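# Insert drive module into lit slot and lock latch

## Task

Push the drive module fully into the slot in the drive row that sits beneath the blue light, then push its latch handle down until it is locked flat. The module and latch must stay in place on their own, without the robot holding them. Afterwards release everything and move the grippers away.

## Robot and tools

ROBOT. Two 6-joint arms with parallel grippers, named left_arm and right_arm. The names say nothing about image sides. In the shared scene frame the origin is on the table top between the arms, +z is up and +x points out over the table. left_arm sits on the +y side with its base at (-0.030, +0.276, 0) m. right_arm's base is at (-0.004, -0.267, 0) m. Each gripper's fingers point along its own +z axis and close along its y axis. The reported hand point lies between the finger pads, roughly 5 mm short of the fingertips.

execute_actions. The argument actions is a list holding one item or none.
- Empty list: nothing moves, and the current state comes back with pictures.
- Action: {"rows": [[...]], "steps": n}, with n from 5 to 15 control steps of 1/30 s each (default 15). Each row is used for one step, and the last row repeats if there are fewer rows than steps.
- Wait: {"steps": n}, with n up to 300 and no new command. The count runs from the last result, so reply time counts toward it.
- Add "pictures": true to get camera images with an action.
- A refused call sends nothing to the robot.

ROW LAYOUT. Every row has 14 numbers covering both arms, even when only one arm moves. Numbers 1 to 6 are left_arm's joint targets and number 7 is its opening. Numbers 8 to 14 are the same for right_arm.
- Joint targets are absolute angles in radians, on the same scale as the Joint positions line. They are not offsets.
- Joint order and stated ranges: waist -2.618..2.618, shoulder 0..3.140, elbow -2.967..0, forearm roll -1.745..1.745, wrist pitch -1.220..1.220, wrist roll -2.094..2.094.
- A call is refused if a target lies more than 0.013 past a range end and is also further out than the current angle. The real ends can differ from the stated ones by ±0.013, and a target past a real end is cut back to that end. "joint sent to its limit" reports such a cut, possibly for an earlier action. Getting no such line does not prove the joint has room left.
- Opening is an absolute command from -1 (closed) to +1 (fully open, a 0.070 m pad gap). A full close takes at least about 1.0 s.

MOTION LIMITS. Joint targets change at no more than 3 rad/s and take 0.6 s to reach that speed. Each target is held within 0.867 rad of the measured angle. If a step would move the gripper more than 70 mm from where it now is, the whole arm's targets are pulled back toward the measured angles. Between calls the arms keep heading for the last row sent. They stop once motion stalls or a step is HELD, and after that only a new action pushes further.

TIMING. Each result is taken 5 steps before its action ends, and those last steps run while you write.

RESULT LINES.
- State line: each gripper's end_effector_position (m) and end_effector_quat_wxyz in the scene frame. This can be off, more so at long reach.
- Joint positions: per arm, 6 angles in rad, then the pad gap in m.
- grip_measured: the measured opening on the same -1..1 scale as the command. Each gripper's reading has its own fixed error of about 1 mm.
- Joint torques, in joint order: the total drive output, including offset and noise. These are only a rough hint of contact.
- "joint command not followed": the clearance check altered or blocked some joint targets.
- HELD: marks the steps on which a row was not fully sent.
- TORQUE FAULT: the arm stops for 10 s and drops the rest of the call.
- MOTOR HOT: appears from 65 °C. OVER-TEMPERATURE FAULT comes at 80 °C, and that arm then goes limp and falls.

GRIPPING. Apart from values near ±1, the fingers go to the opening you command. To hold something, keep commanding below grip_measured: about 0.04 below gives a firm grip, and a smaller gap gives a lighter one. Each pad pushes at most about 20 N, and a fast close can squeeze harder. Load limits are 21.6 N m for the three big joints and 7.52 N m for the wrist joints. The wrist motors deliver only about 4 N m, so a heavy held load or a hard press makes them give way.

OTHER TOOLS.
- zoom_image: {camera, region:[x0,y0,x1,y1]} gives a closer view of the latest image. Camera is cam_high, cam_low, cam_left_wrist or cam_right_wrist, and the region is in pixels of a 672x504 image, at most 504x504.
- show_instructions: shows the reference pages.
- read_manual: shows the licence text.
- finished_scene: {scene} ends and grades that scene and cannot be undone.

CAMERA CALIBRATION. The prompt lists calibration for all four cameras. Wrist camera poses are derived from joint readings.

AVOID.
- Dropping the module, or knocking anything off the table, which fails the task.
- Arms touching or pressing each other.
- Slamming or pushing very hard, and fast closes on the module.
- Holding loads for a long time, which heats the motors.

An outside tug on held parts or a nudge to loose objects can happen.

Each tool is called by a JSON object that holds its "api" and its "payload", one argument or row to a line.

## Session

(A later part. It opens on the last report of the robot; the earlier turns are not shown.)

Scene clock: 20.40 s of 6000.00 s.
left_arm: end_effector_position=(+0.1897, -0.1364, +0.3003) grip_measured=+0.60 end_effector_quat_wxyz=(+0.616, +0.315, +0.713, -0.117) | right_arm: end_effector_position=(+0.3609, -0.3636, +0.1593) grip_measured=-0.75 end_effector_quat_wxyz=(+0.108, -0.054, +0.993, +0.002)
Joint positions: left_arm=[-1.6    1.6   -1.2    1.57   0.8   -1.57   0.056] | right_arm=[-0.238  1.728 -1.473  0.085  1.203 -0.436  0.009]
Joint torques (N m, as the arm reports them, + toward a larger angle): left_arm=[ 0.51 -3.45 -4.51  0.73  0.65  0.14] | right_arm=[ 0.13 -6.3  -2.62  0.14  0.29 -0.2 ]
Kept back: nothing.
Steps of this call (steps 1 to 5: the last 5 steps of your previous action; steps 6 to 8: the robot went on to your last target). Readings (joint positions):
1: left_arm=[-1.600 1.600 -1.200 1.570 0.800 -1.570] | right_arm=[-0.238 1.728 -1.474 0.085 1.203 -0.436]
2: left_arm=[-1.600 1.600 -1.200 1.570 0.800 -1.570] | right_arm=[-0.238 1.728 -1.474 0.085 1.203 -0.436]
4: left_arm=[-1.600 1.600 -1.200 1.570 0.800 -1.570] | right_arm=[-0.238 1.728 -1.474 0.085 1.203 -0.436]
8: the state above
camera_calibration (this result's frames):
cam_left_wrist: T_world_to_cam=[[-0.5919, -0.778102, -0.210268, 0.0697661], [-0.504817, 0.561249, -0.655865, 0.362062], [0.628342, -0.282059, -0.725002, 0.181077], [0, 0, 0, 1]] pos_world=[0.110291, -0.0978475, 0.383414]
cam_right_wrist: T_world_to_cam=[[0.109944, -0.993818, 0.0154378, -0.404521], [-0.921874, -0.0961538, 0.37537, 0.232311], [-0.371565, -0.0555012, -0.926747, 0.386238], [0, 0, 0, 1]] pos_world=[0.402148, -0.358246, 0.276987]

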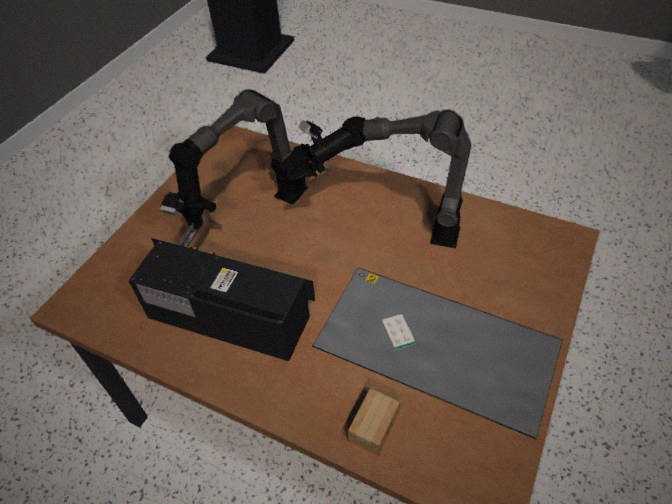

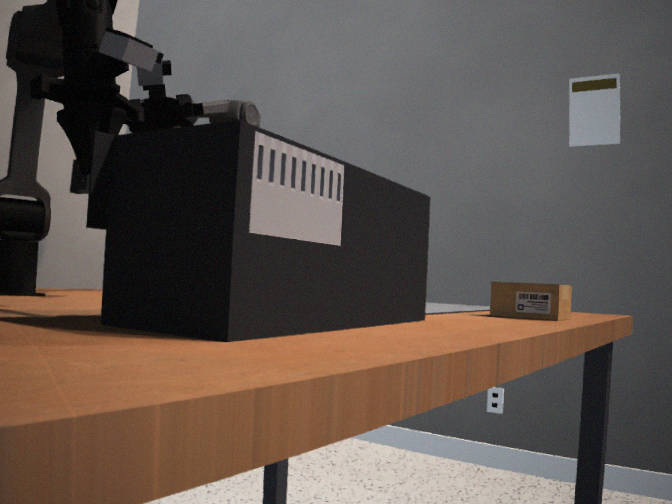

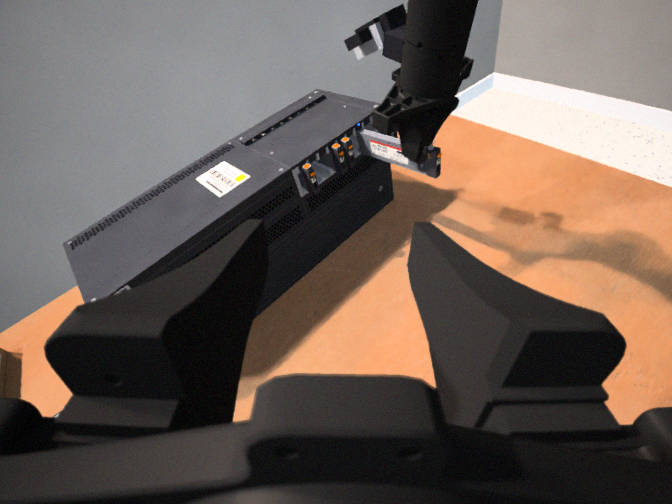

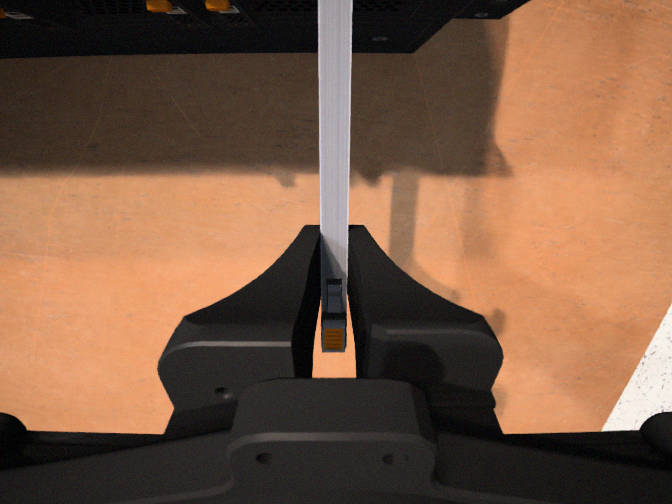

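{"api": "execute_actions", "payload": {
  "actions": [
    {"rows": [[-1.6,1.6,-1.2,1.57,0.8,-1.57,0.6, -0.206,1.812,-1.589,0.085,1.214,-0.405,-0.82]], "steps": 15}
  ]
}}

{"api": "execute_actions", "payload": {
  "actions": [
    {"rows": [[-1.6,1.6,-1.2,1.57,0.8,-1.57,0.6, -0.188,1.859,-1.65,0.085,1.198,-0.387,-0.82]], "steps": 15}
  ]
}}

{"api": "execute_actions", "payload": {
  "actions": [
    {"steps": 8}
  ],
  "pictures": true
}}

Scene clock: 23.73 s of 6000.00 s.
left_arm: end_effector_position=(+0.1897, -0.1364, +0.3003) grip_measured=+0.60 end_effector_quat_wxyz=(+0.616, +0.315, +0.713, -0.117) | right_arm: end_effector_position=(+0.3889, -0.3598, +0.1581) grip_measured=-0.75 end_effector_quat_wxyz=(+0.113, -0.055, +0.992, +0.002)
Joint positions: left_arm=[-1.6    1.6   -1.2    1.57   0.8   -1.57   0.056] | right_arm=[-0.207  1.815 -1.587  0.082  1.218 -0.404  0.009]
Joint torques (N m, as the arm reports them, + toward a larger angle): left_arm=[ 0.37 -3.44 -4.36  0.74  0.6   0.12] | right_arm=[ 3.62 -7.05 -5.47  1.25 -0.9  -0.3 ]
Steps of this call (steps 1 to 15: the robot went on to your last target; steps 16 to 90: nothing new was sent; steps 91 to 100: the first 10 steps of this action). Readings (joint positions):
91: left_arm=[-1.600 1.600 -1.200 1.570 0.800 -1.570] | right_arm=[-0.238 1.727 -1.472 0.085 1.204 -0.437]
92: left_arm=[-1.600 1.600 -1.200 1.570 0.800 -1.570] | right_arm=[-0.237 1.728 -1.473 0.085 1.205 -0.437]
94: left_arm=[-1.600 1.600 -1.200 1.570 0.800 -1.570] | right_arm=[-0.231 1.745 -1.496 0.085 1.210 -0.430]
98: left_arm=[-1.600 1.600 -1.200 1.570 0.800 -1.570] | right_arm=[-0.210 1.807 -1.576 0.082 1.218 -0.407]
100: the state above

Scene clock: 24.23 s of 6000.00 s.
left_arm: end_effector_position=(+0.1897, -0.1364, +0.3003) grip_measured=+0.60 end_effector_quat_wxyz=(+0.616, +0.315, +0.713, -0.117) | right_arm: end_effector_position=(+0.4101, -0.3575, +0.1579) grip_measured=-0.75 end_effector_quat_wxyz=(+0.129, -0.055, +0.990, -0.001)
Joint positions: left_arm=[-1.6    1.6   -1.2    1.57   0.8   -1.57   0.056] | right_arm=[-0.188  1.864 -1.65   0.082  1.199 -0.386  0.009]
Joint torques (N m, as the arm reports them, + toward a larger angle): left_arm=[ 0.44 -3.54 -4.41  0.72  0.61  0.12] | right_arm=[ 5.97 -9.99 -7.25  2.33 -2.17 -0.39]
Steps of this call (steps 1 to 5: the last 5 steps of your previous action; steps 6 to 15: the first 10 steps of this action). Readings (joint positions):
6: left_arm=[-1.600 1.600 -1.200 1.570 0.800 -1.570] | right_arm=[-0.207 1.815 -1.587 0.082 1.218 -0.404]
7: left_arm=[-1.600 1.600 -1.200 1.570 0.800 -1.570] | right_arm=[-0.206 1.816 -1.589 0.082 1.218 -0.404]
9: left_arm=[-1.600 1.600 -1.200 1.570 0.800 -1.570] | right_arm=[-0.200 1.833 -1.611 0.081 1.218 -0.397]
13: left_arm=[-1.600 1.600 -1.200 1.570 0.800 -1.570] | right_arm=[-0.188 1.864 -1.650 0.082 1.199 -0.386]
15: the state above

Scene clock: 24.50 s of 6000.00 s.
left_arm: end_effector_position=(+0.1897, -0.1364, +0.3003) grip_measured=+0.60 end_effector_quat_wxyz=(+0.616, +0.315, +0.713, -0.117) | right_arm: end_effector_position=(+0.4101, -0.3573, +0.1582) grip_measured=-0.75 end_effector_quat_wxyz=(+0.129, -0.054, +0.990, -0.000)
Joint positions: left_arm=[-1.6    1.6   -1.2    1.57   0.8   -1.57   0.056] | right_arm=[-0.188  1.863 -1.65   0.083  1.199 -0.386  0.009]
Joint torques (N m, as the arm reports them, + toward a larger angle): left_arm=[ 0.43 -3.4  -4.32  0.73  0.6   0.12] | right_arm=[  6.47 -11.42  -7.49   2.61  -2.29  -0.48]
Kept back: nothing.
Steps of this call (steps 1 to 5: the last 5 steps of your previous action; steps 6 to 8: the robot went on to your last target). Readings (joint positions):
1: left_arm=[-1.600 1.600 -1.200 1.570 0.800 -1.570] | right_arm=[-0.188 1.864 -1.650 0.082 1.199 -0.386]
2: left_arm=[-1.600 1.600 -1.200 1.570 0.800 -1.570] | right_arm=[-0.188 1.864 -1.650 0.083 1.199 -0.386]
4: left_arm=[-1.600 1.600 -1.200 1.570 0.800 -1.570] | right_arm=[-0.188 1.863 -1.650 0.083 1.199 -0.386]
8: the state above
camera_calibration (this result's frames):
cam_left_wrist: T_world_to_cam=[[-0.5919, -0.778102, -0.210268, 0.0697661], [-0.504817, 0.561249, -0.655865, 0.362062], [0.628343, -0.282059, -0.725002, 0.181077], [0, 0, 0, 1]] pos_world=[0.110291, -0.0978474, 0.383414]
cam_right_wrist: T_world_to_cam=[[0.110221, -0.993661, 0.0221163, -0.404841], [-0.936836, -0.0964348, 0.336213, 0.290941], [-0.331949, -0.0577772, -0.941526, 0.389114], [0, 0, 0, 1]] pos_world=[0.446352, -0.351736, 0.277497]

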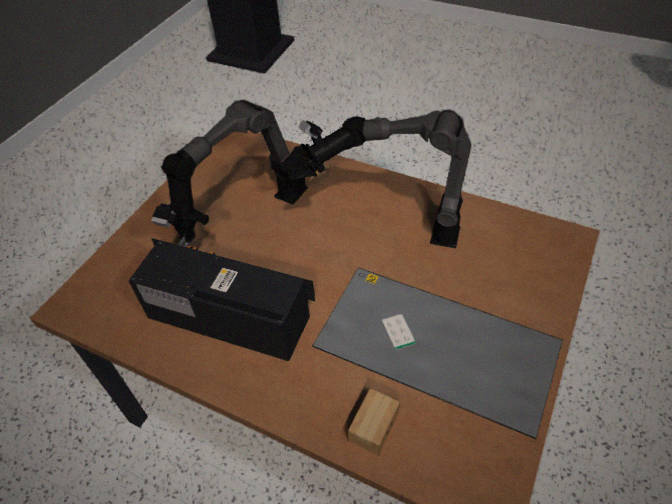

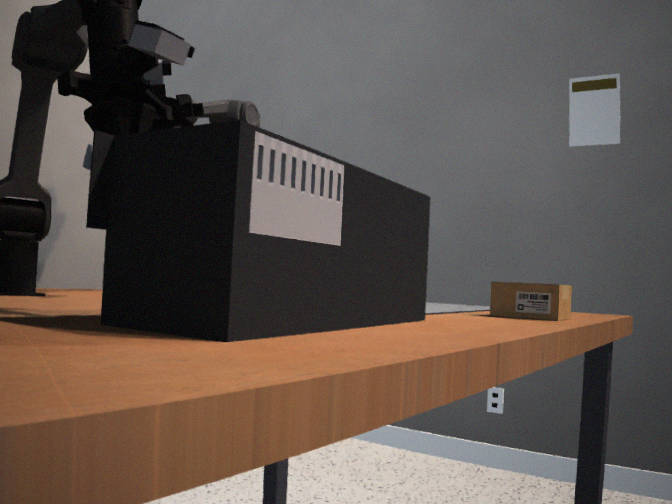

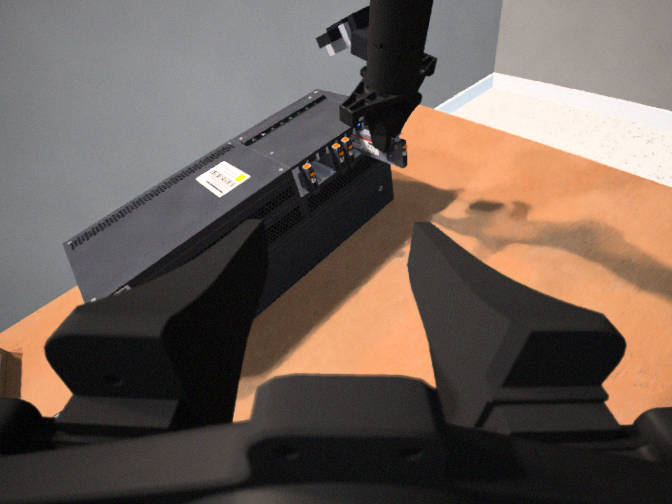

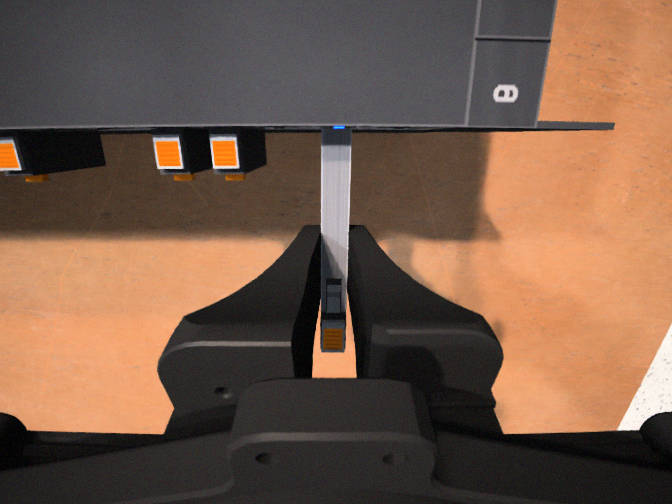

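{"api": "execute_actions", "payload": {
  "actions": [
    {"rows": [[-1.6,1.6,-1.2,1.57,0.8,-1.57,0.6, -0.188,1.859,-1.65,0.085,1.198,-0.387,-0.3]], "steps": 12}
  ]
}}

{"api": "execute_actions", "payload": {
  "actions": [
    {"rows": [[-1.6,1.6,-1.2,1.57,0.8,-1.57,0.6, -0.188,1.79,-1.70,0.085,1.21,-0.387,-0.3]], "steps": 12}
  ]
}}

{"api": "execute_actions", "payload": {
  "actions": [
    {"rows": [[-1.6,1.6,-1.2,1.57,0.8,-1.57,0.6, -0.2175,1.509,-1.3325,0,1.11,-0.39,-1]], "steps": 15}
  ]
}}

{"api": "execute_actions", "payload": {
  "actions": [
    {"steps": 8}
  ]
}}

{"api": "execute_actions", "payload": {
  "actions": [
    {"rows": [[-1.6,1.6,-1.2,1.57,0.8,-1.57,0.6, -0.2175,1.60,-1.232,0,1.019,-0.39,-1]], "steps": 15}
  ]
}}

{"api": "execute_actions", "payload": {
  "actions": [
    {"rows": [[-1.6,1.6,-1.2,1.57,0.8,-1.57,0.6, -0.17,1.764,-1.441,0,1.065,-0.34,-1]], "steps": 15}
  ]
}}

{"api": "execute_actions", "payload": {
  "actions": [
    {"rows": [[-1.6,1.6,-1.2,1.57,0.8,-1.57,0.6, -0.1365,1.92,-1.668,0,1.135,-0.305,-1]], "steps": 15}
  ]
}}

{"api": "execute_actions", "payload": {
  "actions": [
    {"steps": 10}
  ],
  "pictures": true
}}

Scene clock: 25.27 s of 6000.00 s.
left_arm: end_effector_position=(+0.1897, -0.1364, +0.3003) grip_measured=+0.60 end_effector_quat_wxyz=(+0.616, +0.315, +0.713, -0.117) | right_arm: end_effector_position=(+0.4145, -0.3531, +0.1683) grip_measured=-0.32 end_effector_quat_wxyz=(+0.147, -0.057, +0.987, +0.001)
Joint positions: left_arm=[-1.6    1.6   -1.2    1.57   0.8   -1.57   0.056] | right_arm=[-0.182  1.847 -1.658  0.097  1.189 -0.389  0.024]
Joint torques (N m, as the arm reports them, + toward a larger angle): left_arm=[ 0.54 -3.48 -4.52  0.75  0.59  0.13] | right_arm=[-1.22 -5.72 -2.8  -0.11 -0.03 -0.05]
Steps of this call (steps 1 to 15: the robot went on to your last target; step 16: nothing new was sent; steps 17 to 23: the first 7 steps of this action). Readings (joint positions):
17: left_arm=[-1.600 1.600 -1.200 1.570 0.800 -1.570] | right_arm=[-0.188 1.861 -1.649 0.085 1.197 -0.387]
18: left_arm=[-1.600 1.600 -1.200 1.570 0.800 -1.570] | right_arm=[-0.186 1.857 -1.653 0.090 1.191 -0.388]
20: left_arm=[-1.600 1.600 -1.200 1.570 0.800 -1.570] | right_arm=[-0.183 1.849 -1.658 0.097 1.186 -0.389]
23: the state above

Scene clock: 25.67 s of 6000.00 s.
left_arm: end_effector_position=(+0.1897, -0.1364, +0.3003) grip_measured=+0.60 end_effector_quat_wxyz=(+0.616, +0.315, +0.713, -0.117) | right_arm: end_effector_position=(+0.4142, -0.3574, +0.2069) grip_measured=-0.30 end_effector_quat_wxyz=(+0.185, -0.057, +0.981, -0.017)
Joint positions: left_arm=[-1.6    1.6   -1.2    1.57   0.8   -1.57   0.056] | right_arm=[-0.188  1.786 -1.702  0.086  1.209 -0.387  0.025]
Joint torques (N m, as the arm reports them, + toward a larger angle): left_arm=[ 0.28 -3.49 -4.48  0.75  0.58  0.13] | right_arm=[-0.96 -2.69 -2.17 -0.15 -0.06  0.08]
Steps of this call (steps 1 to 5: the last 5 steps of your previous action; steps 6 to 12: the first 7 steps of this action). Readings (joint positions):
6: left_arm=[-1.600 1.600 -1.200 1.570 0.800 -1.570] | right_arm=[-0.186 1.854 -1.653 0.088 1.196 -0.388]
7: left_arm=[-1.600 1.600 -1.200 1.570 0.800 -1.570] | right_arm=[-0.187 1.853 -1.653 0.088 1.197 -0.388]
9: left_arm=[-1.600 1.600 -1.200 1.570 0.800 -1.570] | right_arm=[-0.187 1.835 -1.666 0.086 1.202 -0.388]
12: the state above

Scene clock: 26.17 s of 6000.00 s.
left_arm: end_effector_position=(+0.1897, -0.1364, +0.3003) grip_measured=+0.60 end_effector_quat_wxyz=(+0.616, +0.315, +0.713, -0.117) | right_arm: end_effector_position=(+0.3642, -0.3640, +0.2037) grip_measured=-0.93 end_effector_quat_wxyz=(+0.177, -0.052, +0.982, -0.045)
Joint positions: left_arm=[-1.6    1.6   -1.2    1.57   0.8   -1.57   0.056] | right_arm=[-0.207  1.612 -1.467  0.031  1.147 -0.388  0.003]
Joint torques (N m, as the arm reports them, + toward a larger angle): left_arm=[ 0.4  -3.53 -4.39  0.68  0.58  0.13] | right_arm=[-0.45 -4.48 -4.26  0.   -0.36 -0.17]
Steps of this call (steps 1 to 5: the last 5 steps of your previous action; steps 6 to 15: the first 10 steps of this action). Readings (joint positions):
6: left_arm=[-1.600 1.600 -1.200 1.570 0.800 -1.570] | right_arm=[-0.188 1.789 -1.701 0.085 1.210 -0.387]
7: left_arm=[-1.600 1.600 -1.200 1.570 0.800 -1.570] | right_arm=[-0.188 1.788 -1.698 0.084 1.210 -0.387]
9: left_arm=[-1.600 1.600 -1.200 1.570 0.800 -1.570] | right_arm=[-0.190 1.771 -1.672 0.079 1.204 -0.387]
13: left_arm=[-1.600 1.600 -1.200 1.570 0.800 -1.570] | right_arm=[-0.200 1.680 -1.554 0.051 1.171 -0.387]
15: the state above

Scene clock: 26.43 s of 6000.00 s.
left_arm: end_effector_position=(+0.1897, -0.1364, +0.3003) grip_measured=+0.60 end_effector_quat_wxyz=(+0.616, +0.315, +0.713, -0.117) | right_arm: end_effector_position=(+0.3342, -0.3660, +0.2002) grip_measured=-1.00 end_effector_quat_wxyz=(+0.174, -0.051, +0.981, -0.061)
Joint positions: left_arm=[-1.6    1.6   -1.2    1.57   0.8   -1.57   0.056] | right_arm=[-0.218  1.507 -1.331 -0.     1.11  -0.39   0.   ]
Joint torques (N m, as the arm reports them, + toward a larger angle): left_arm=[ 0.44 -3.52 -4.43  0.71  0.59  0.11] | right_arm=[-0.58 -4.16 -4.27 -0.06 -0.38 -0.16]
Kept back: nothing.
Steps of this call (steps 1 to 5: the last 5 steps of your previous action; steps 6 to 8: the robot went on to your last target). Readings (joint positions):
1: left_arm=[-1.600 1.600 -1.200 1.570 0.800 -1.570] | right_arm=[-0.210 1.583 -1.429 0.022 1.137 -0.388]
2: left_arm=[-1.600 1.600 -1.200 1.570 0.800 -1.570] | right_arm=[-0.212 1.558 -1.399 0.015 1.129 -0.389]
4: left_arm=[-1.600 1.600 -1.200 1.570 0.800 -1.570] | right_arm=[-0.216 1.525 -1.355 0.005 1.117 -0.389]
8: the state above

Scene clock: 26.77 s of 6000.00 s.
left_arm: end_effector_position=(+0.1897, -0.1364, +0.3003) grip_measured=+0.60 end_effector_quat_wxyz=(+0.616, +0.315, +0.713, -0.117) | right_arm: end_effector_position=(+0.3339, -0.3659, +0.1387) grip_measured=-1.00 end_effector_quat_wxyz=(+0.123, -0.052, +0.990, -0.043)
Joint positions: left_arm=[-1.6    1.6   -1.2    1.57   0.8   -1.57   0.056] | right_arm=[-0.218  1.606 -1.228 -0.     1.017 -0.39   0.   ]
Joint torques (N m, as the arm reports them, + toward a larger angle): left_arm=[ 0.35 -3.48 -4.27  0.73  0.59  0.11] | right_arm=[-0.35 -5.87 -4.72  0.02  0.   -0.16]
Steps of this call (steps 1 to 10: the first 10 steps of this action). Readings (joint positions):
1: left_arm=[-1.600 1.600 -1.200 1.570 0.800 -1.570] | right_arm=[-0.218 1.507 -1.331 -0.000 1.110 -0.390]
2: left_arm=[-1.600 1.600 -1.200 1.570 0.800 -1.570] | right_arm=[-0.218 1.510 -1.330 -0.000 1.107 -0.390]
4: left_arm=[-1.600 1.600 -1.200 1.570 0.800 -1.570] | right_arm=[-0.218 1.530 -1.308 -0.000 1.084 -0.390]
8: left_arm=[-1.600 1.600 -1.200 1.570 0.800 -1.570] | right_arm=[-0.218 1.602 -1.231 -0.000 1.020 -0.390]
10: the state above

Scene clock: 27.27 s of 6000.00 s.
left_arm: end_effector_position=(+0.1897, -0.1364, +0.3003) grip_measured=+0.60 end_effector_quat_wxyz=(+0.616, +0.315, +0.713, -0.117) | right_arm: end_effector_position=(+0.3796, -0.3618, +0.1423) grip_measured=-1.00 end_effector_quat_wxyz=(+0.129, -0.051, +0.990, -0.039)
Joint positions: left_arm=[-1.6    1.6   -1.2    1.57   0.8   -1.57   0.056] | right_arm=[-0.175  1.747 -1.419 -0.     1.059 -0.346  0.   ]
Joint torques (N m, as the arm reports them, + toward a larger angle): left_arm=[ 0.39 -3.43 -4.55  0.73  0.56  0.12] | right_arm=[-0.08 -6.71 -3.69  0.15 -0.04 -0.03]
Steps of this call (steps 1 to 5: the last 5 steps of your previous action; steps 6 to 15: the first 10 steps of this action). Readings (joint positions):
6: left_arm=[-1.600 1.600 -1.200 1.570 0.800 -1.570] | right_arm=[-0.218 1.601 -1.231 -0.000 1.018 -0.390]
7: left_arm=[-1.600 1.600 -1.200 1.570 0.800 -1.570] | right_arm=[-0.217 1.602 -1.234 -0.000 1.020 -0.390]
9: left_arm=[-1.600 1.600 -1.200 1.570 0.800 -1.570] | right_arm=[-0.212 1.619 -1.260 -0.000 1.026 -0.385]
13: left_arm=[-1.600 1.600 -1.200 1.570 0.800 -1.570] | right_arm=[-0.186 1.709 -1.373 -0.000 1.050 -0.357]
15: the state above

Scene clock: 27.77 s of 6000.00 s.
left_arm: end_effector_position=(+0.1897, -0.1364, +0.3003) grip_measured=+0.60 end_effector_quat_wxyz=(+0.616, +0.315, +0.713, -0.117) | right_arm: end_effector_position=(+0.4228, -0.3573, +0.1423) grip_measured=-1.00 end_effector_quat_wxyz=(+0.129, -0.050, +0.990, -0.034)
Joint positions: left_arm=[-1.6    1.6   -1.2    1.57   0.8   -1.57   0.056] | right_arm=[-0.142  1.898 -1.636 -0.     1.128 -0.31   0.   ]
Joint torques (N m, as the arm reports them, + toward a larger angle): left_arm=[ 0.49 -3.55 -4.39  0.71  0.57  0.12] | right_arm=[ 1.78 -6.26 -4.41  0.31 -1.56  0.04]
Steps of this call (steps 1 to 5: the last 5 steps of your previous action; steps 6 to 15: the first 10 steps of this action). Readings (joint positions):
6: left_arm=[-1.600 1.600 -1.200 1.570 0.800 -1.570] | right_arm=[-0.169 1.766 -1.443 -0.000 1.065 -0.340]
7: left_arm=[-1.600 1.600 -1.200 1.570 0.800 -1.570] | right_arm=[-0.169 1.767 -1.444 -0.000 1.066 -0.340]
9: left_arm=[-1.600 1.600 -1.200 1.570 0.800 -1.570] | right_arm=[-0.166 1.781 -1.467 -0.000 1.075 -0.336]
13: left_arm=[-1.600 1.600 -1.200 1.570 0.800 -1.570] | right_arm=[-0.149 1.861 -1.584 -0.000 1.109 -0.318]
15: the state above

Scene clock: 28.10 s of 6000.00 s.
left_arm: end_effector_position=(+0.1897, -0.1364, +0.3003) grip_measured=+0.60 end_effector_quat_wxyz=(+0.616, +0.315, +0.713, -0.117) | right_arm: end_effector_position=(+0.4279, -0.3567, +0.1415) grip_measured=-1.00 end_effector_quat_wxyz=(+0.127, -0.050, +0.990, -0.033)
Joint positions: left_arm=[-1.6    1.6   -1.2    1.57   0.8   -1.57   0.056] | right_arm=[-0.137  1.92  -1.668 -0.001  1.142 -0.305  0.   ]
Joint torques (N m, as the arm reports them, + toward a larger angle): left_arm=[ 0.38 -3.39 -4.35  0.72  0.57  0.1 ] | right_arm=[ 2.68 -6.14 -4.84  0.49 -2.83 -0.05]
Kept back: nothing.
Steps of this call (steps 1 to 5: the last 5 steps of your previous action; steps 6 to 10: the robot went on to your last target). Readings (joint positions):
1: left_arm=[-1.600 1.600 -1.200 1.570 0.800 -1.570] | right_arm=[-0.140 1.909 -1.651 -0.001 1.139 -0.307]
2: left_arm=[-1.600 1.600 -1.200 1.570 0.800 -1.570] | right_arm=[-0.138 1.916 -1.662 -0.001 1.143 -0.306]
4: left_arm=[-1.600 1.600 -1.200 1.570 0.800 -1.570] | right_arm=[-0.137 1.920 -1.668 -0.001 1.144 -0.305]
8: left_arm=[-1.600 1.600 -1.200 1.570 0.800 -1.570] | right_arm=[-0.137 1.920 -1.668 -0.001 1.143 -0.305]
10: the state above
camera_calibration (this result's frames):
cam_left_wrist: T_world_to_cam=[[-0.5919, -0.778102, -0.210268, 0.0697661], [-0.504817, 0.561249, -0.655865, 0.362062], [0.628343, -0.282059, -0.725002, 0.181077], [0, 0, 0, 1]] pos_world=[0.110291, -0.0978474, 0.383414]
cam_right_wrist: T_world_to_cam=[[0.0921214, -0.992016, 0.0861264, -0.406513], [-0.938145, -0.0574754, 0.341438, 0.327028], [-0.333762, -0.112253, -0.93595, 0.359967], [0, 0, 0, 1]] pos_world=[0.464392, -0.344064, 0.260263]

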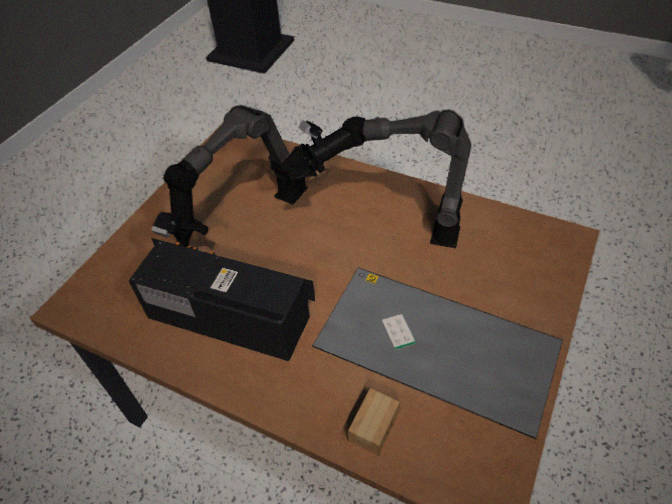

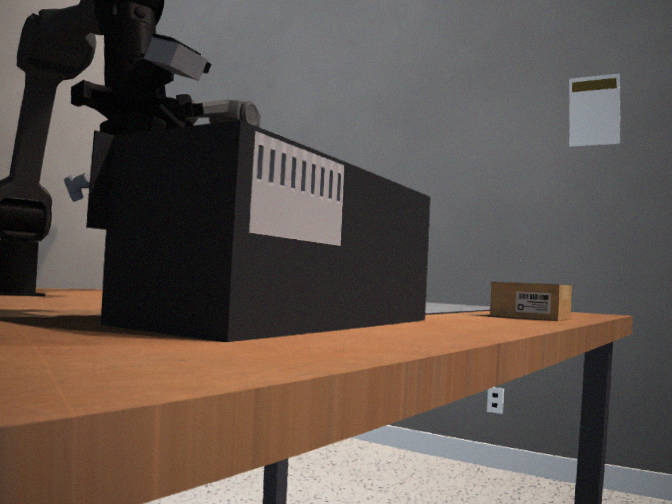

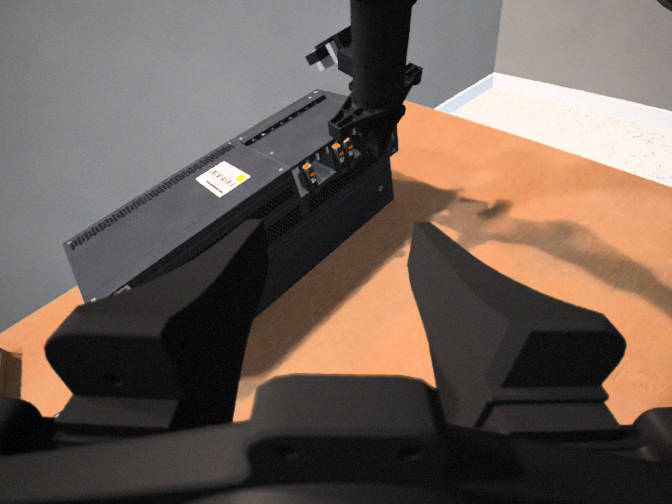

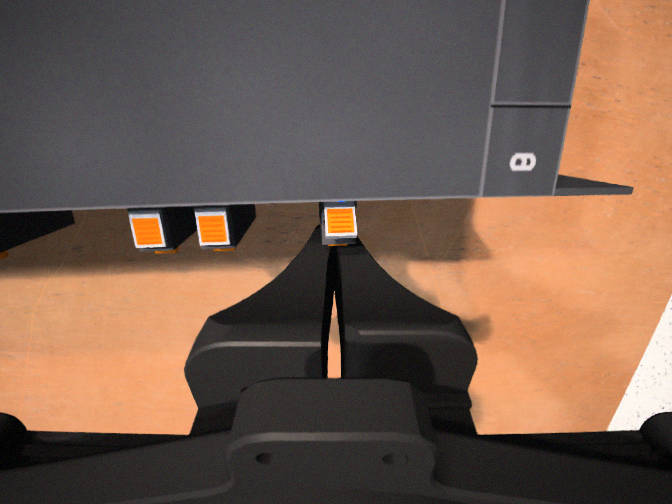

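{"api": "execute_actions", "payload": {
  "actions": [
    {"rows": [[-1.6,1.6,-1.2,1.57,0.8,-1.57,0.6, -0.133,1.94,-1.697,0,1.144,-0.30,-1]], "steps": 15}
  ]
}}

{"api": "execute_actions", "payload": {
  "actions": [
    {"steps": 8}
  ]
}}

Scene clock: 28.53 s of 6000.00 s.
left_arm: end_effector_position=(+0.1897, -0.1364, +0.3003) grip_measured=+0.60 end_effector_quat_wxyz=(+0.616, +0.315, +0.713, -0.117) | right_arm: end_effector_position=(+0.4277, -0.3562, +0.1399) grip_measured=-1.00 end_effector_quat_wxyz=(+0.115, -0.049, +0.992, -0.032)
Joint positions: left_arm=[-1.6    1.6   -1.2    1.57   0.8   -1.57   0.056] | right_arm=[-0.135  1.939 -1.696 -0.004  1.176 -0.3    0.   ]
Joint torques (N m, as the arm reports them, + toward a larger angle): left_arm=[ 0.48 -3.44 -4.36  0.72  0.57  0.11] | right_arm=[ 6.53 -4.91 -6.87  1.8  -3.44 -0.07]
Steps of this call (steps 1 to 3: the robot went on to your last target; steps 4 to 13: the first 10 steps of this action). Readings (joint positions):
4: left_arm=[-1.600 1.600 -1.200 1.570 0.800 -1.570] | right_arm=[-0.137 1.920 -1.667 -0.001 1.141 -0.305]
5: left_arm=[-1.600 1.600 -1.200 1.570 0.800 -1.570] | right_arm=[-0.137 1.921 -1.668 -0.001 1.142 -0.305]
7: left_arm=[-1.600 1.600 -1.200 1.570 0.800 -1.570] | right_arm=[-0.136 1.934 -1.687 -0.003 1.166 -0.301]
11: left_arm=[-1.600 1.600 -1.200 1.570 0.800 -1.570] | right_arm=[-0.135 1.939 -1.696 -0.004 1.176 -0.300]
13: the state above

Scene clock: 28.80 s of 6000.00 s.
left_arm: end_effector_position=(+0.1897, -0.1364, +0.3003) grip_measured=+0.60 end_effector_quat_wxyz=(+0.616, +0.315, +0.713, -0.117) | right_arm: end_effector_position=(+0.4277, -0.3557, +0.1398) grip_measured=-1.00 end_effector_quat_wxyz=(+0.115, -0.049, +0.992, -0.031)
Joint positions: left_arm=[-1.6    1.6   -1.2    1.57   0.8   -1.57   0.056] | right_arm=[-0.134  1.939 -1.696 -0.003  1.177 -0.3    0.   ]
Joint torques (N m, as the arm reports them, + toward a larger angle): left_arm=[ 0.39 -3.61 -4.49  0.73  0.55  0.12] | right_arm=[ 7.61 -4.79 -7.23  2.18 -3.47 -0.12]
Kept back: nothing.
Steps of this call (steps 1 to 5: the last 5 steps of your previous action; steps 6 to 8: the robot went on to your last target). Readings (joint positions):
1: left_arm=[-1.600 1.600 -1.200 1.570 0.800 -1.570] | right_arm=[-0.135 1.939 -1.696 -0.004 1.176 -0.300]
2: left_arm=[-1.600 1.600 -1.200 1.570 0.800 -1.570] | right_arm=[-0.135 1.939 -1.696 -0.004 1.176 -0.300]
4: left_arm=[-1.600 1.600 -1.200 1.570 0.800 -1.570] | right_arm=[-0.135 1.939 -1.696 -0.004 1.176 -0.300]
8: the state above

{"api": "execute_actions", "payload": {
  "actions": [
    {"rows": [[-1.6,1.6,-1.2,1.57,0.8,-1.57,0.6, -0.16,1.80,-1.49,0,1.08,-0.33,-1]], "steps": 12}
  ]
}}

{"api": "execute_actions", "payload": {
  "actions": [
    {"rows": [[-1.6,1.6,-1.2,1.57,0.8,-1.57,0.6, -0.15,1.76,-1.68,0,1.2,-0.32,-1]], "steps": 14}
  ]
}}

{"api": "execute_actions", "payload": {
  "actions": [
    {"rows": [[-1.6,1.6,-1.2,1.57,0.8,-1.57,0.6, -0.131,1.865,-1.81,0,1.215,-0.3,-1]], "steps": 14}
  ]
}}

{"api": "execute_actions", "payload": {
  "actions": [
    {"rows": [[-1.6,1.6,-1.2,1.57,0.8,-1.57,0.6, -0.131,1.8645,-1.677,0,1.099,-0.3,-1]], "steps": 15}
  ]
}}

{"api": "execute_actions", "payload": {
  "actions": [
    {"steps": 10}
  ]
}}

{"api": "execute_actions", "payload": {
  "actions": [
    {"rows": [[-1.6,1.6,-1.2,1.57,0.8,-1.57,0.6, -0.131,1.865,-1.81,0,1.215,-0.3,-1]], "steps": 12}
  ]
}}

{"api": "execute_actions", "payload": {
  "actions": [
    {"rows": [[-1.6,1.6,-1.2,1.57,0.8,-1.57,0.6, -0.2,1.5,-1.5,0,1.1,-0.3,-1]], "steps": 15}
  ]
}}

{"api": "execute_actions", "payload": {
  "actions": [
    {"steps": 15}
  ],
  "pictures": true
}}

{"api": "zoom_image", "payload": {
  "camera": "cam_left_wrist",
  "region": [290, 90, 450, 210]
}}

Scene clock: 29.43 s of 6000.00 s.
left_arm: end_effector_position=(+0.1897, -0.1364, +0.3003) grip_measured=+0.60 end_effector_quat_wxyz=(+0.616, +0.315, +0.713, -0.117) | right_arm: end_effector_position=(+0.4214, -0.3548, +0.1428) grip_measured=-1.00 end_effector_quat_wxyz=(+0.141, -0.052, +0.988, -0.033)
Joint positions: left_arm=[-1.6    1.6   -1.2    1.57   0.8   -1.57   0.056] | right_arm=[-0.141  1.873 -1.595  0.009  1.09  -0.316  0.   ]
Joint torques (N m, as the arm reports them, + toward a larger angle): left_arm=[ 0.4  -3.37 -4.37  0.73  0.54  0.1 ] | right_arm=[-1.7  -7.83 -2.13 -0.03  0.27 -0.18]
Steps of this call (steps 1 to 12: the robot went on to your last target; steps 13 to 19: the first 7 steps of this action). Readings (joint positions):
13: left_arm=[-1.600 1.600 -1.200 1.570 0.800 -1.570] | right_arm=[-0.133 1.940 -1.697 0.000 1.180 -0.300]
14: left_arm=[-1.600 1.600 -1.200 1.570 0.800 -1.570] | right_arm=[-0.133 1.939 -1.696 0.001 1.179 -0.300]
16: left_arm=[-1.600 1.600 -1.200 1.570 0.800 -1.570] | right_arm=[-0.134 1.925 -1.673 0.003 1.152 -0.303]
19: the state above

Scene clock: 29.90 s of 6000.00 s.
left_arm: end_effector_position=(+0.1897, -0.1364, +0.3003) grip_measured=+0.60 end_effector_quat_wxyz=(+0.616, +0.315, +0.713, -0.117) | right_arm: end_effector_position=(+0.4079, -0.3581, +0.1998) grip_measured=-1.00 end_effector_quat_wxyz=(+0.174, -0.051, +0.982, -0.048)
Joint positions: left_arm=[-1.6    1.6   -1.2    1.57   0.8   -1.57   0.056] | right_arm=[-0.151  1.765 -1.648  0.001  1.178 -0.322  0.   ]
Joint torques (N m, as the arm reports them, + toward a larger angle): left_arm=[ 0.45 -3.39 -4.55  0.73  0.55  0.12] | right_arm=[ 0.22 -5.29 -2.68 -0.16 -0.25  0.06]
Steps of this call (steps 1 to 5: the last 5 steps of your previous action; steps 6 to 14: the first 9 steps of this action). Readings (joint positions):
6: left_arm=[-1.600 1.600 -1.200 1.570 0.800 -1.570] | right_arm=[-0.158 1.799 -1.490 0.004 1.072 -0.330]
7: left_arm=[-1.600 1.600 -1.200 1.570 0.800 -1.570] | right_arm=[-0.158 1.799 -1.492 0.003 1.075 -0.330]
9: left_arm=[-1.600 1.600 -1.200 1.570 0.800 -1.570] | right_arm=[-0.157 1.795 -1.512 0.002 1.093 -0.328]
13: left_arm=[-1.600 1.600 -1.200 1.570 0.800 -1.570] | right_arm=[-0.152 1.770 -1.622 0.001 1.163 -0.322]
14: the state above

Scene clock: 30.37 s of 6000.00 s.
left_arm: end_effector_position=(+0.1897, -0.1364, +0.3003) grip_measured=+0.60 end_effector_quat_wxyz=(+0.616, +0.315, +0.713, -0.117) | right_arm: end_effector_position=(+0.4389, -0.3560, +0.2060) grip_measured=-1.00 end_effector_quat_wxyz=(+0.186, -0.050, +0.980, -0.047)
Joint positions: left_arm=[-1.6    1.6   -1.2    1.57   0.8   -1.57   0.056] | right_arm=[-0.131  1.864 -1.806 -0.     1.213 -0.3    0.   ]
Joint torques (N m, as the arm reports them, + toward a larger angle): left_arm=[ 0.51 -3.44 -4.37  0.71  0.54  0.1 ] | right_arm=[-0.17 -7.74 -3.81 -0.13 -0.06  0.01]
Steps of this call (steps 1 to 5: the last 5 steps of your previous action; steps 6 to 14: the first 9 steps of this action). Readings (joint positions):
6: left_arm=[-1.600 1.600 -1.200 1.570 0.800 -1.570] | right_arm=[-0.150 1.758 -1.682 0.000 1.200 -0.320]
7: left_arm=[-1.600 1.600 -1.200 1.570 0.800 -1.570] | right_arm=[-0.150 1.760 -1.684 0.000 1.200 -0.320]
9: left_arm=[-1.600 1.600 -1.200 1.570 0.800 -1.570] | right_arm=[-0.146 1.780 -1.706 -0.000 1.203 -0.316]
13: left_arm=[-1.600 1.600 -1.200 1.570 0.800 -1.570] | right_arm=[-0.133 1.854 -1.795 -0.000 1.212 -0.302]
14: the state above

Scene clock: 30.87 s of 6000.00 s.
left_arm: end_effector_position=(+0.1897, -0.1364, +0.3003) grip_measured=+0.60 end_effector_quat_wxyz=(+0.616, +0.315, +0.713, -0.117) | right_arm: end_effector_position=(+0.4371, -0.3557, +0.1736) grip_measured=-1.00 end_effector_quat_wxyz=(+0.180, -0.050, +0.981, -0.046)
Joint positions: left_arm=[-1.6    1.6   -1.2    1.57   0.8   -1.57   0.056] | right_arm=[-0.131  1.861 -1.677 -0.001  1.1   -0.3    0.   ]
Joint torques (N m, as the arm reports them, + toward a larger angle): left_arm=[ 0.3  -3.5  -4.37  0.74  0.53  0.14] | right_arm=[-0.42 -5.3  -3.87  0.02 -0.32 -0.08]
Steps of this call (steps 1 to 5: the last 5 steps of your previous action; steps 6 to 15: the first 10 steps of this action). Readings (joint positions):
6: left_arm=[-1.600 1.600 -1.200 1.570 0.800 -1.570] | right_arm=[-0.130 1.867 -1.811 -0.000 1.215 -0.300]
7: left_arm=[-1.600 1.600 -1.200 1.570 0.800 -1.570] | right_arm=[-0.130 1.866 -1.809 -0.000 1.213 -0.300]
9: left_arm=[-1.600 1.600 -1.200 1.570 0.800 -1.570] | right_arm=[-0.130 1.864 -1.784 -0.000 1.192 -0.300]
13: left_arm=[-1.600 1.600 -1.200 1.570 0.800 -1.570] | right_arm=[-0.131 1.863 -1.692 -0.001 1.115 -0.300]
15: the state above

Scene clock: 31.20 s of 6000.00 s.
left_arm: end_effector_position=(+0.1897, -0.1364, +0.3003) grip_measured=+0.60 end_effector_quat_wxyz=(+0.616, +0.315, +0.713, -0.117) | right_arm: end_effector_position=(+0.4373, -0.3557, +0.1730) grip_measured=-1.00 end_effector_quat_wxyz=(+0.180, -0.050, +0.981, -0.046)
Joint positions: left_arm=[-1.6    1.6   -1.2    1.57   0.8   -1.57   0.056] | right_arm=[-0.131  1.862 -1.677 -0.001  1.1   -0.3    0.   ]
Joint torques (N m, as the arm reports them, + toward a larger angle): left_arm=[ 0.33 -3.56 -4.32  0.73  0.53  0.13] | right_arm=[-0.18 -3.98 -3.96  0.2  -0.57 -0.18]
Kept back: nothing.
Steps of this call (steps 1 to 5: the last 5 steps of your previous action; steps 6 to 10: the robot went on to your last target). Readings (joint positions):
1: left_arm=[-1.600 1.600 -1.200 1.570 0.800 -1.570] | right_arm=[-0.131 1.861 -1.675 -0.001 1.099 -0.300]
2: left_arm=[-1.600 1.600 -1.200 1.570 0.800 -1.570] | right_arm=[-0.131 1.861 -1.675 -0.001 1.099 -0.300]
4: left_arm=[-1.600 1.600 -1.200 1.570 0.800 -1.570] | right_arm=[-0.131 1.862 -1.676 -0.001 1.099 -0.300]
8: left_arm=[-1.600 1.600 -1.200 1.570 0.800 -1.570] | right_arm=[-0.131 1.862 -1.676 -0.001 1.099 -0.300]
10: the state above

Scene clock: 31.43 s of 6000.00 s.
left_arm: end_effector_position=(+0.1897, -0.1364, +0.3003) grip_measured=+0.60 end_effector_quat_wxyz=(+0.616, +0.315, +0.713, -0.117) | right_arm: end_effector_position=(+0.4398, -0.3561, +0.1962) grip_measured=-1.00 end_effector_quat_wxyz=(+0.183, -0.050, +0.981, -0.047)
Joint positions: left_arm=[-1.6    1.6   -1.2    1.57   0.8   -1.57   0.056] | right_arm=[-0.131  1.869 -1.776 -0.     1.185 -0.3    0.   ]
Joint torques (N m, as the arm reports them, + toward a larger angle): left_arm=[ 0.31 -3.59 -4.53  0.72  0.53  0.11] | right_arm=[-0.07 -6.4  -2.94  0.19 -0.5  -0.16]
Steps of this call (steps 1 to 7: the first 7 steps of this action). Readings (joint positions):
1: left_arm=[-1.600 1.600 -1.200 1.570 0.800 -1.570] | right_arm=[-0.131 1.862 -1.677 -0.001 1.100 -0.300]
2: left_arm=[-1.600 1.600 -1.200 1.570 0.800 -1.570] | right_arm=[-0.131 1.863 -1.680 -0.001 1.102 -0.300]
4: left_arm=[-1.600 1.600 -1.200 1.570 0.800 -1.570] | right_arm=[-0.131 1.868 -1.703 -0.000 1.121 -0.300]
7: the state above

Scene clock: 31.93 s of 6000.00 s.
left_arm: end_effector_position=(+0.1897, -0.1364, +0.3003) grip_measured=+0.60 end_effector_quat_wxyz=(+0.616, +0.315, +0.713, -0.117) | right_arm: end_effector_position=(+0.3939, -0.3652, +0.2463) grip_measured=-1.00 end_effector_quat_wxyz=(+0.237, -0.028, +0.969, -0.066)
Joint positions: left_arm=[-1.6    1.6   -1.2    1.57   0.8   -1.57   0.056] | right_arm=[-0.175  1.632 -1.613  0.     1.141 -0.3    0.   ]
Joint torques (N m, as the arm reports them, + toward a larger angle): left_arm=[ 0.48 -3.44 -4.35  0.71  0.53  0.15] | right_arm=[-0.22 -4.   -3.58  0.11 -0.37 -0.17]
Steps of this call (steps 1 to 5: the last 5 steps of your previous action; steps 6 to 15: the first 10 steps of this action). Readings (joint positions):
6: left_arm=[-1.600 1.600 -1.200 1.570 0.800 -1.570] | right_arm=[-0.131 1.867 -1.812 -0.000 1.216 -0.300]
7: left_arm=[-1.600 1.600 -1.200 1.570 0.800 -1.570] | right_arm=[-0.131 1.864 -1.809 -0.000 1.215 -0.300]
9: left_arm=[-1.600 1.600 -1.200 1.570 0.800 -1.570] | right_arm=[-0.135 1.841 -1.786 0.000 1.206 -0.300]
13: left_arm=[-1.600 1.600 -1.200 1.570 0.800 -1.570] | right_arm=[-0.158 1.721 -1.686 0.000 1.169 -0.300]
15: the state above

Scene clock: 32.43 s of 6000.00 s.
left_arm: end_effector_position=(+0.1897, -0.1364, +0.3003) grip_measured=+0.60 end_effector_quat_wxyz=(+0.616, +0.315, +0.713, -0.117) | right_arm: end_effector_position=(+0.3657, -0.3681, +0.2626) grip_measured=-1.00 end_effector_quat_wxyz=(+0.264, -0.016, +0.961, -0.077)
Joint positions: left_arm=[-1.6    1.6   -1.2    1.57   0.8   -1.57   0.056] | right_arm=[-0.2    1.5   -1.499  0.     1.1   -0.3    0.   ]
Joint torques (N m, as the arm reports them, + toward a larger angle): left_arm=[ 0.37 -3.47 -4.21  0.71  0.51  0.12] | right_arm=[-0.14 -4.13 -4.44  0.05 -0.51 -0.16]
Kept back: nothing.
Steps of this call (steps 1 to 5: the last 5 steps of your previous action; steps 6 to 15: the robot went on to your last target). Readings (joint positions):
1: left_arm=[-1.600 1.600 -1.200 1.570 0.800 -1.570] | right_arm=[-0.182 1.593 -1.582 0.000 1.130 -0.300]
2: left_arm=[-1.600 1.600 -1.200 1.570 0.800 -1.570] | right_arm=[-0.188 1.561 -1.556 0.000 1.121 -0.300]
4: left_arm=[-1.600 1.600 -1.200 1.570 0.800 -1.570] | right_arm=[-0.196 1.518 -1.519 0.000 1.107 -0.300]
8: left_arm=[-1.600 1.600 -1.200 1.570 0.800 -1.570] | right_arm=[-0.200 1.497 -1.499 0.000 1.100 -0.300]
15: the state above
camera_calibration (this result's frames):
cam_left_wrist: T_world_to_cam=[[-0.591899, -0.778102, -0.210268, 0.0697661], [-0.504818, 0.561249, -0.655865, 0.362062], [0.628343, -0.282059, -0.725002, 0.181077], [0, 0, 0, 1]] pos_world=[0.110291, -0.0978474, 0.383414]
cam_right_wrist: T_world_to_cam=[[-0.0103804, -0.986455, 0.163701, -0.403439], [-0.997756, 0.0210475, 0.0635625, 0.350306], [-0.0661471, -0.162674, -0.98446, 0.347568], [0, 0, 0, 1]] pos_world=[0.368322, -0.348808, 0.385944]

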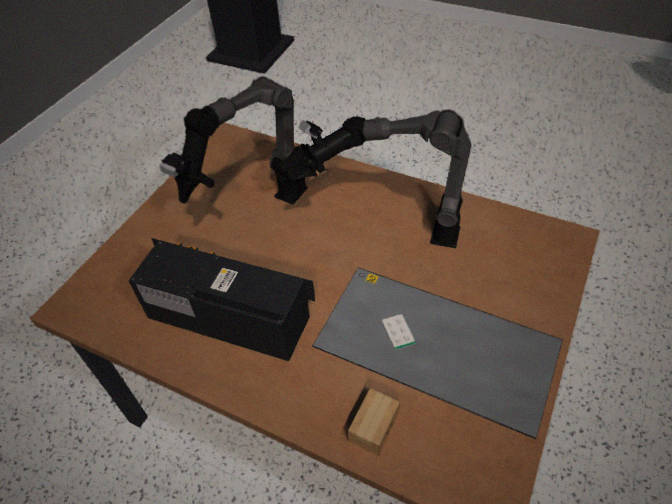

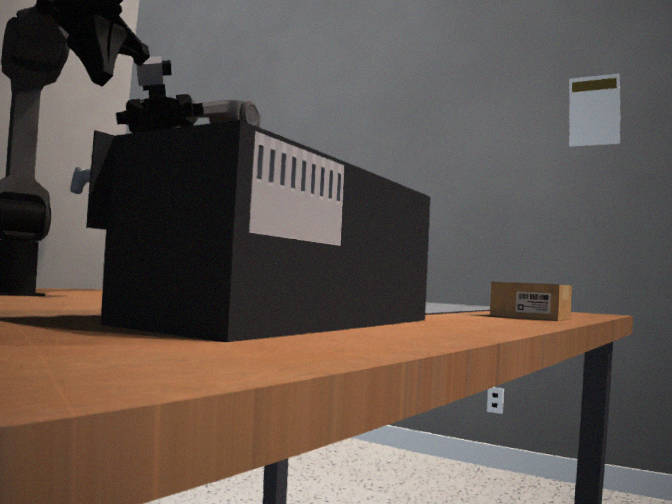

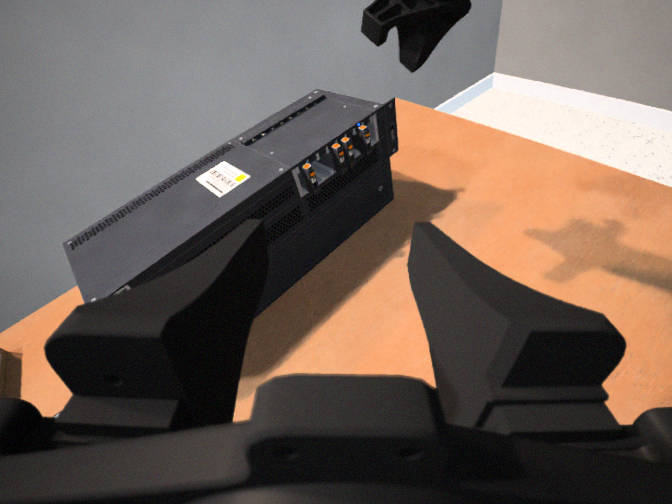

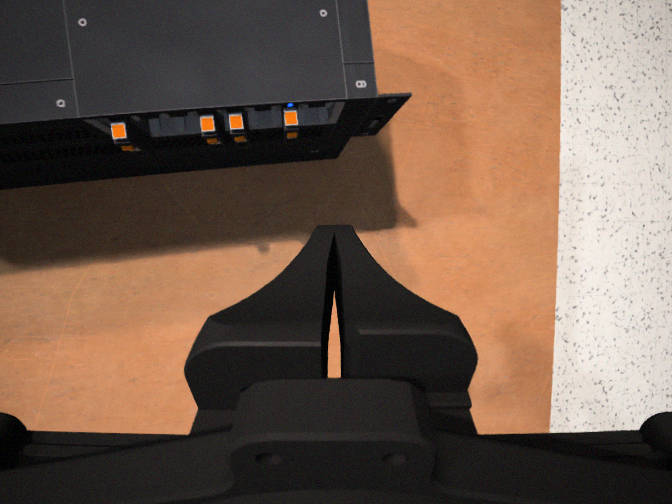

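Region (290, 90, 450, 210) of cam_left_wrist's 672x504 image, scaled by 3.150, with more detail than that image has; it fills the top 378 rows of this view, and the rest is white.

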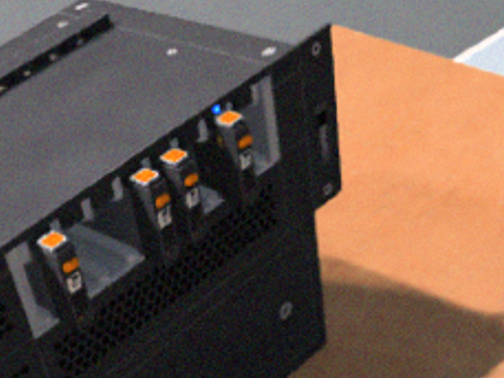

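{"api": "finished_scene", "payload": {
  "scene": 2
}}

The scene is finished: the task was done.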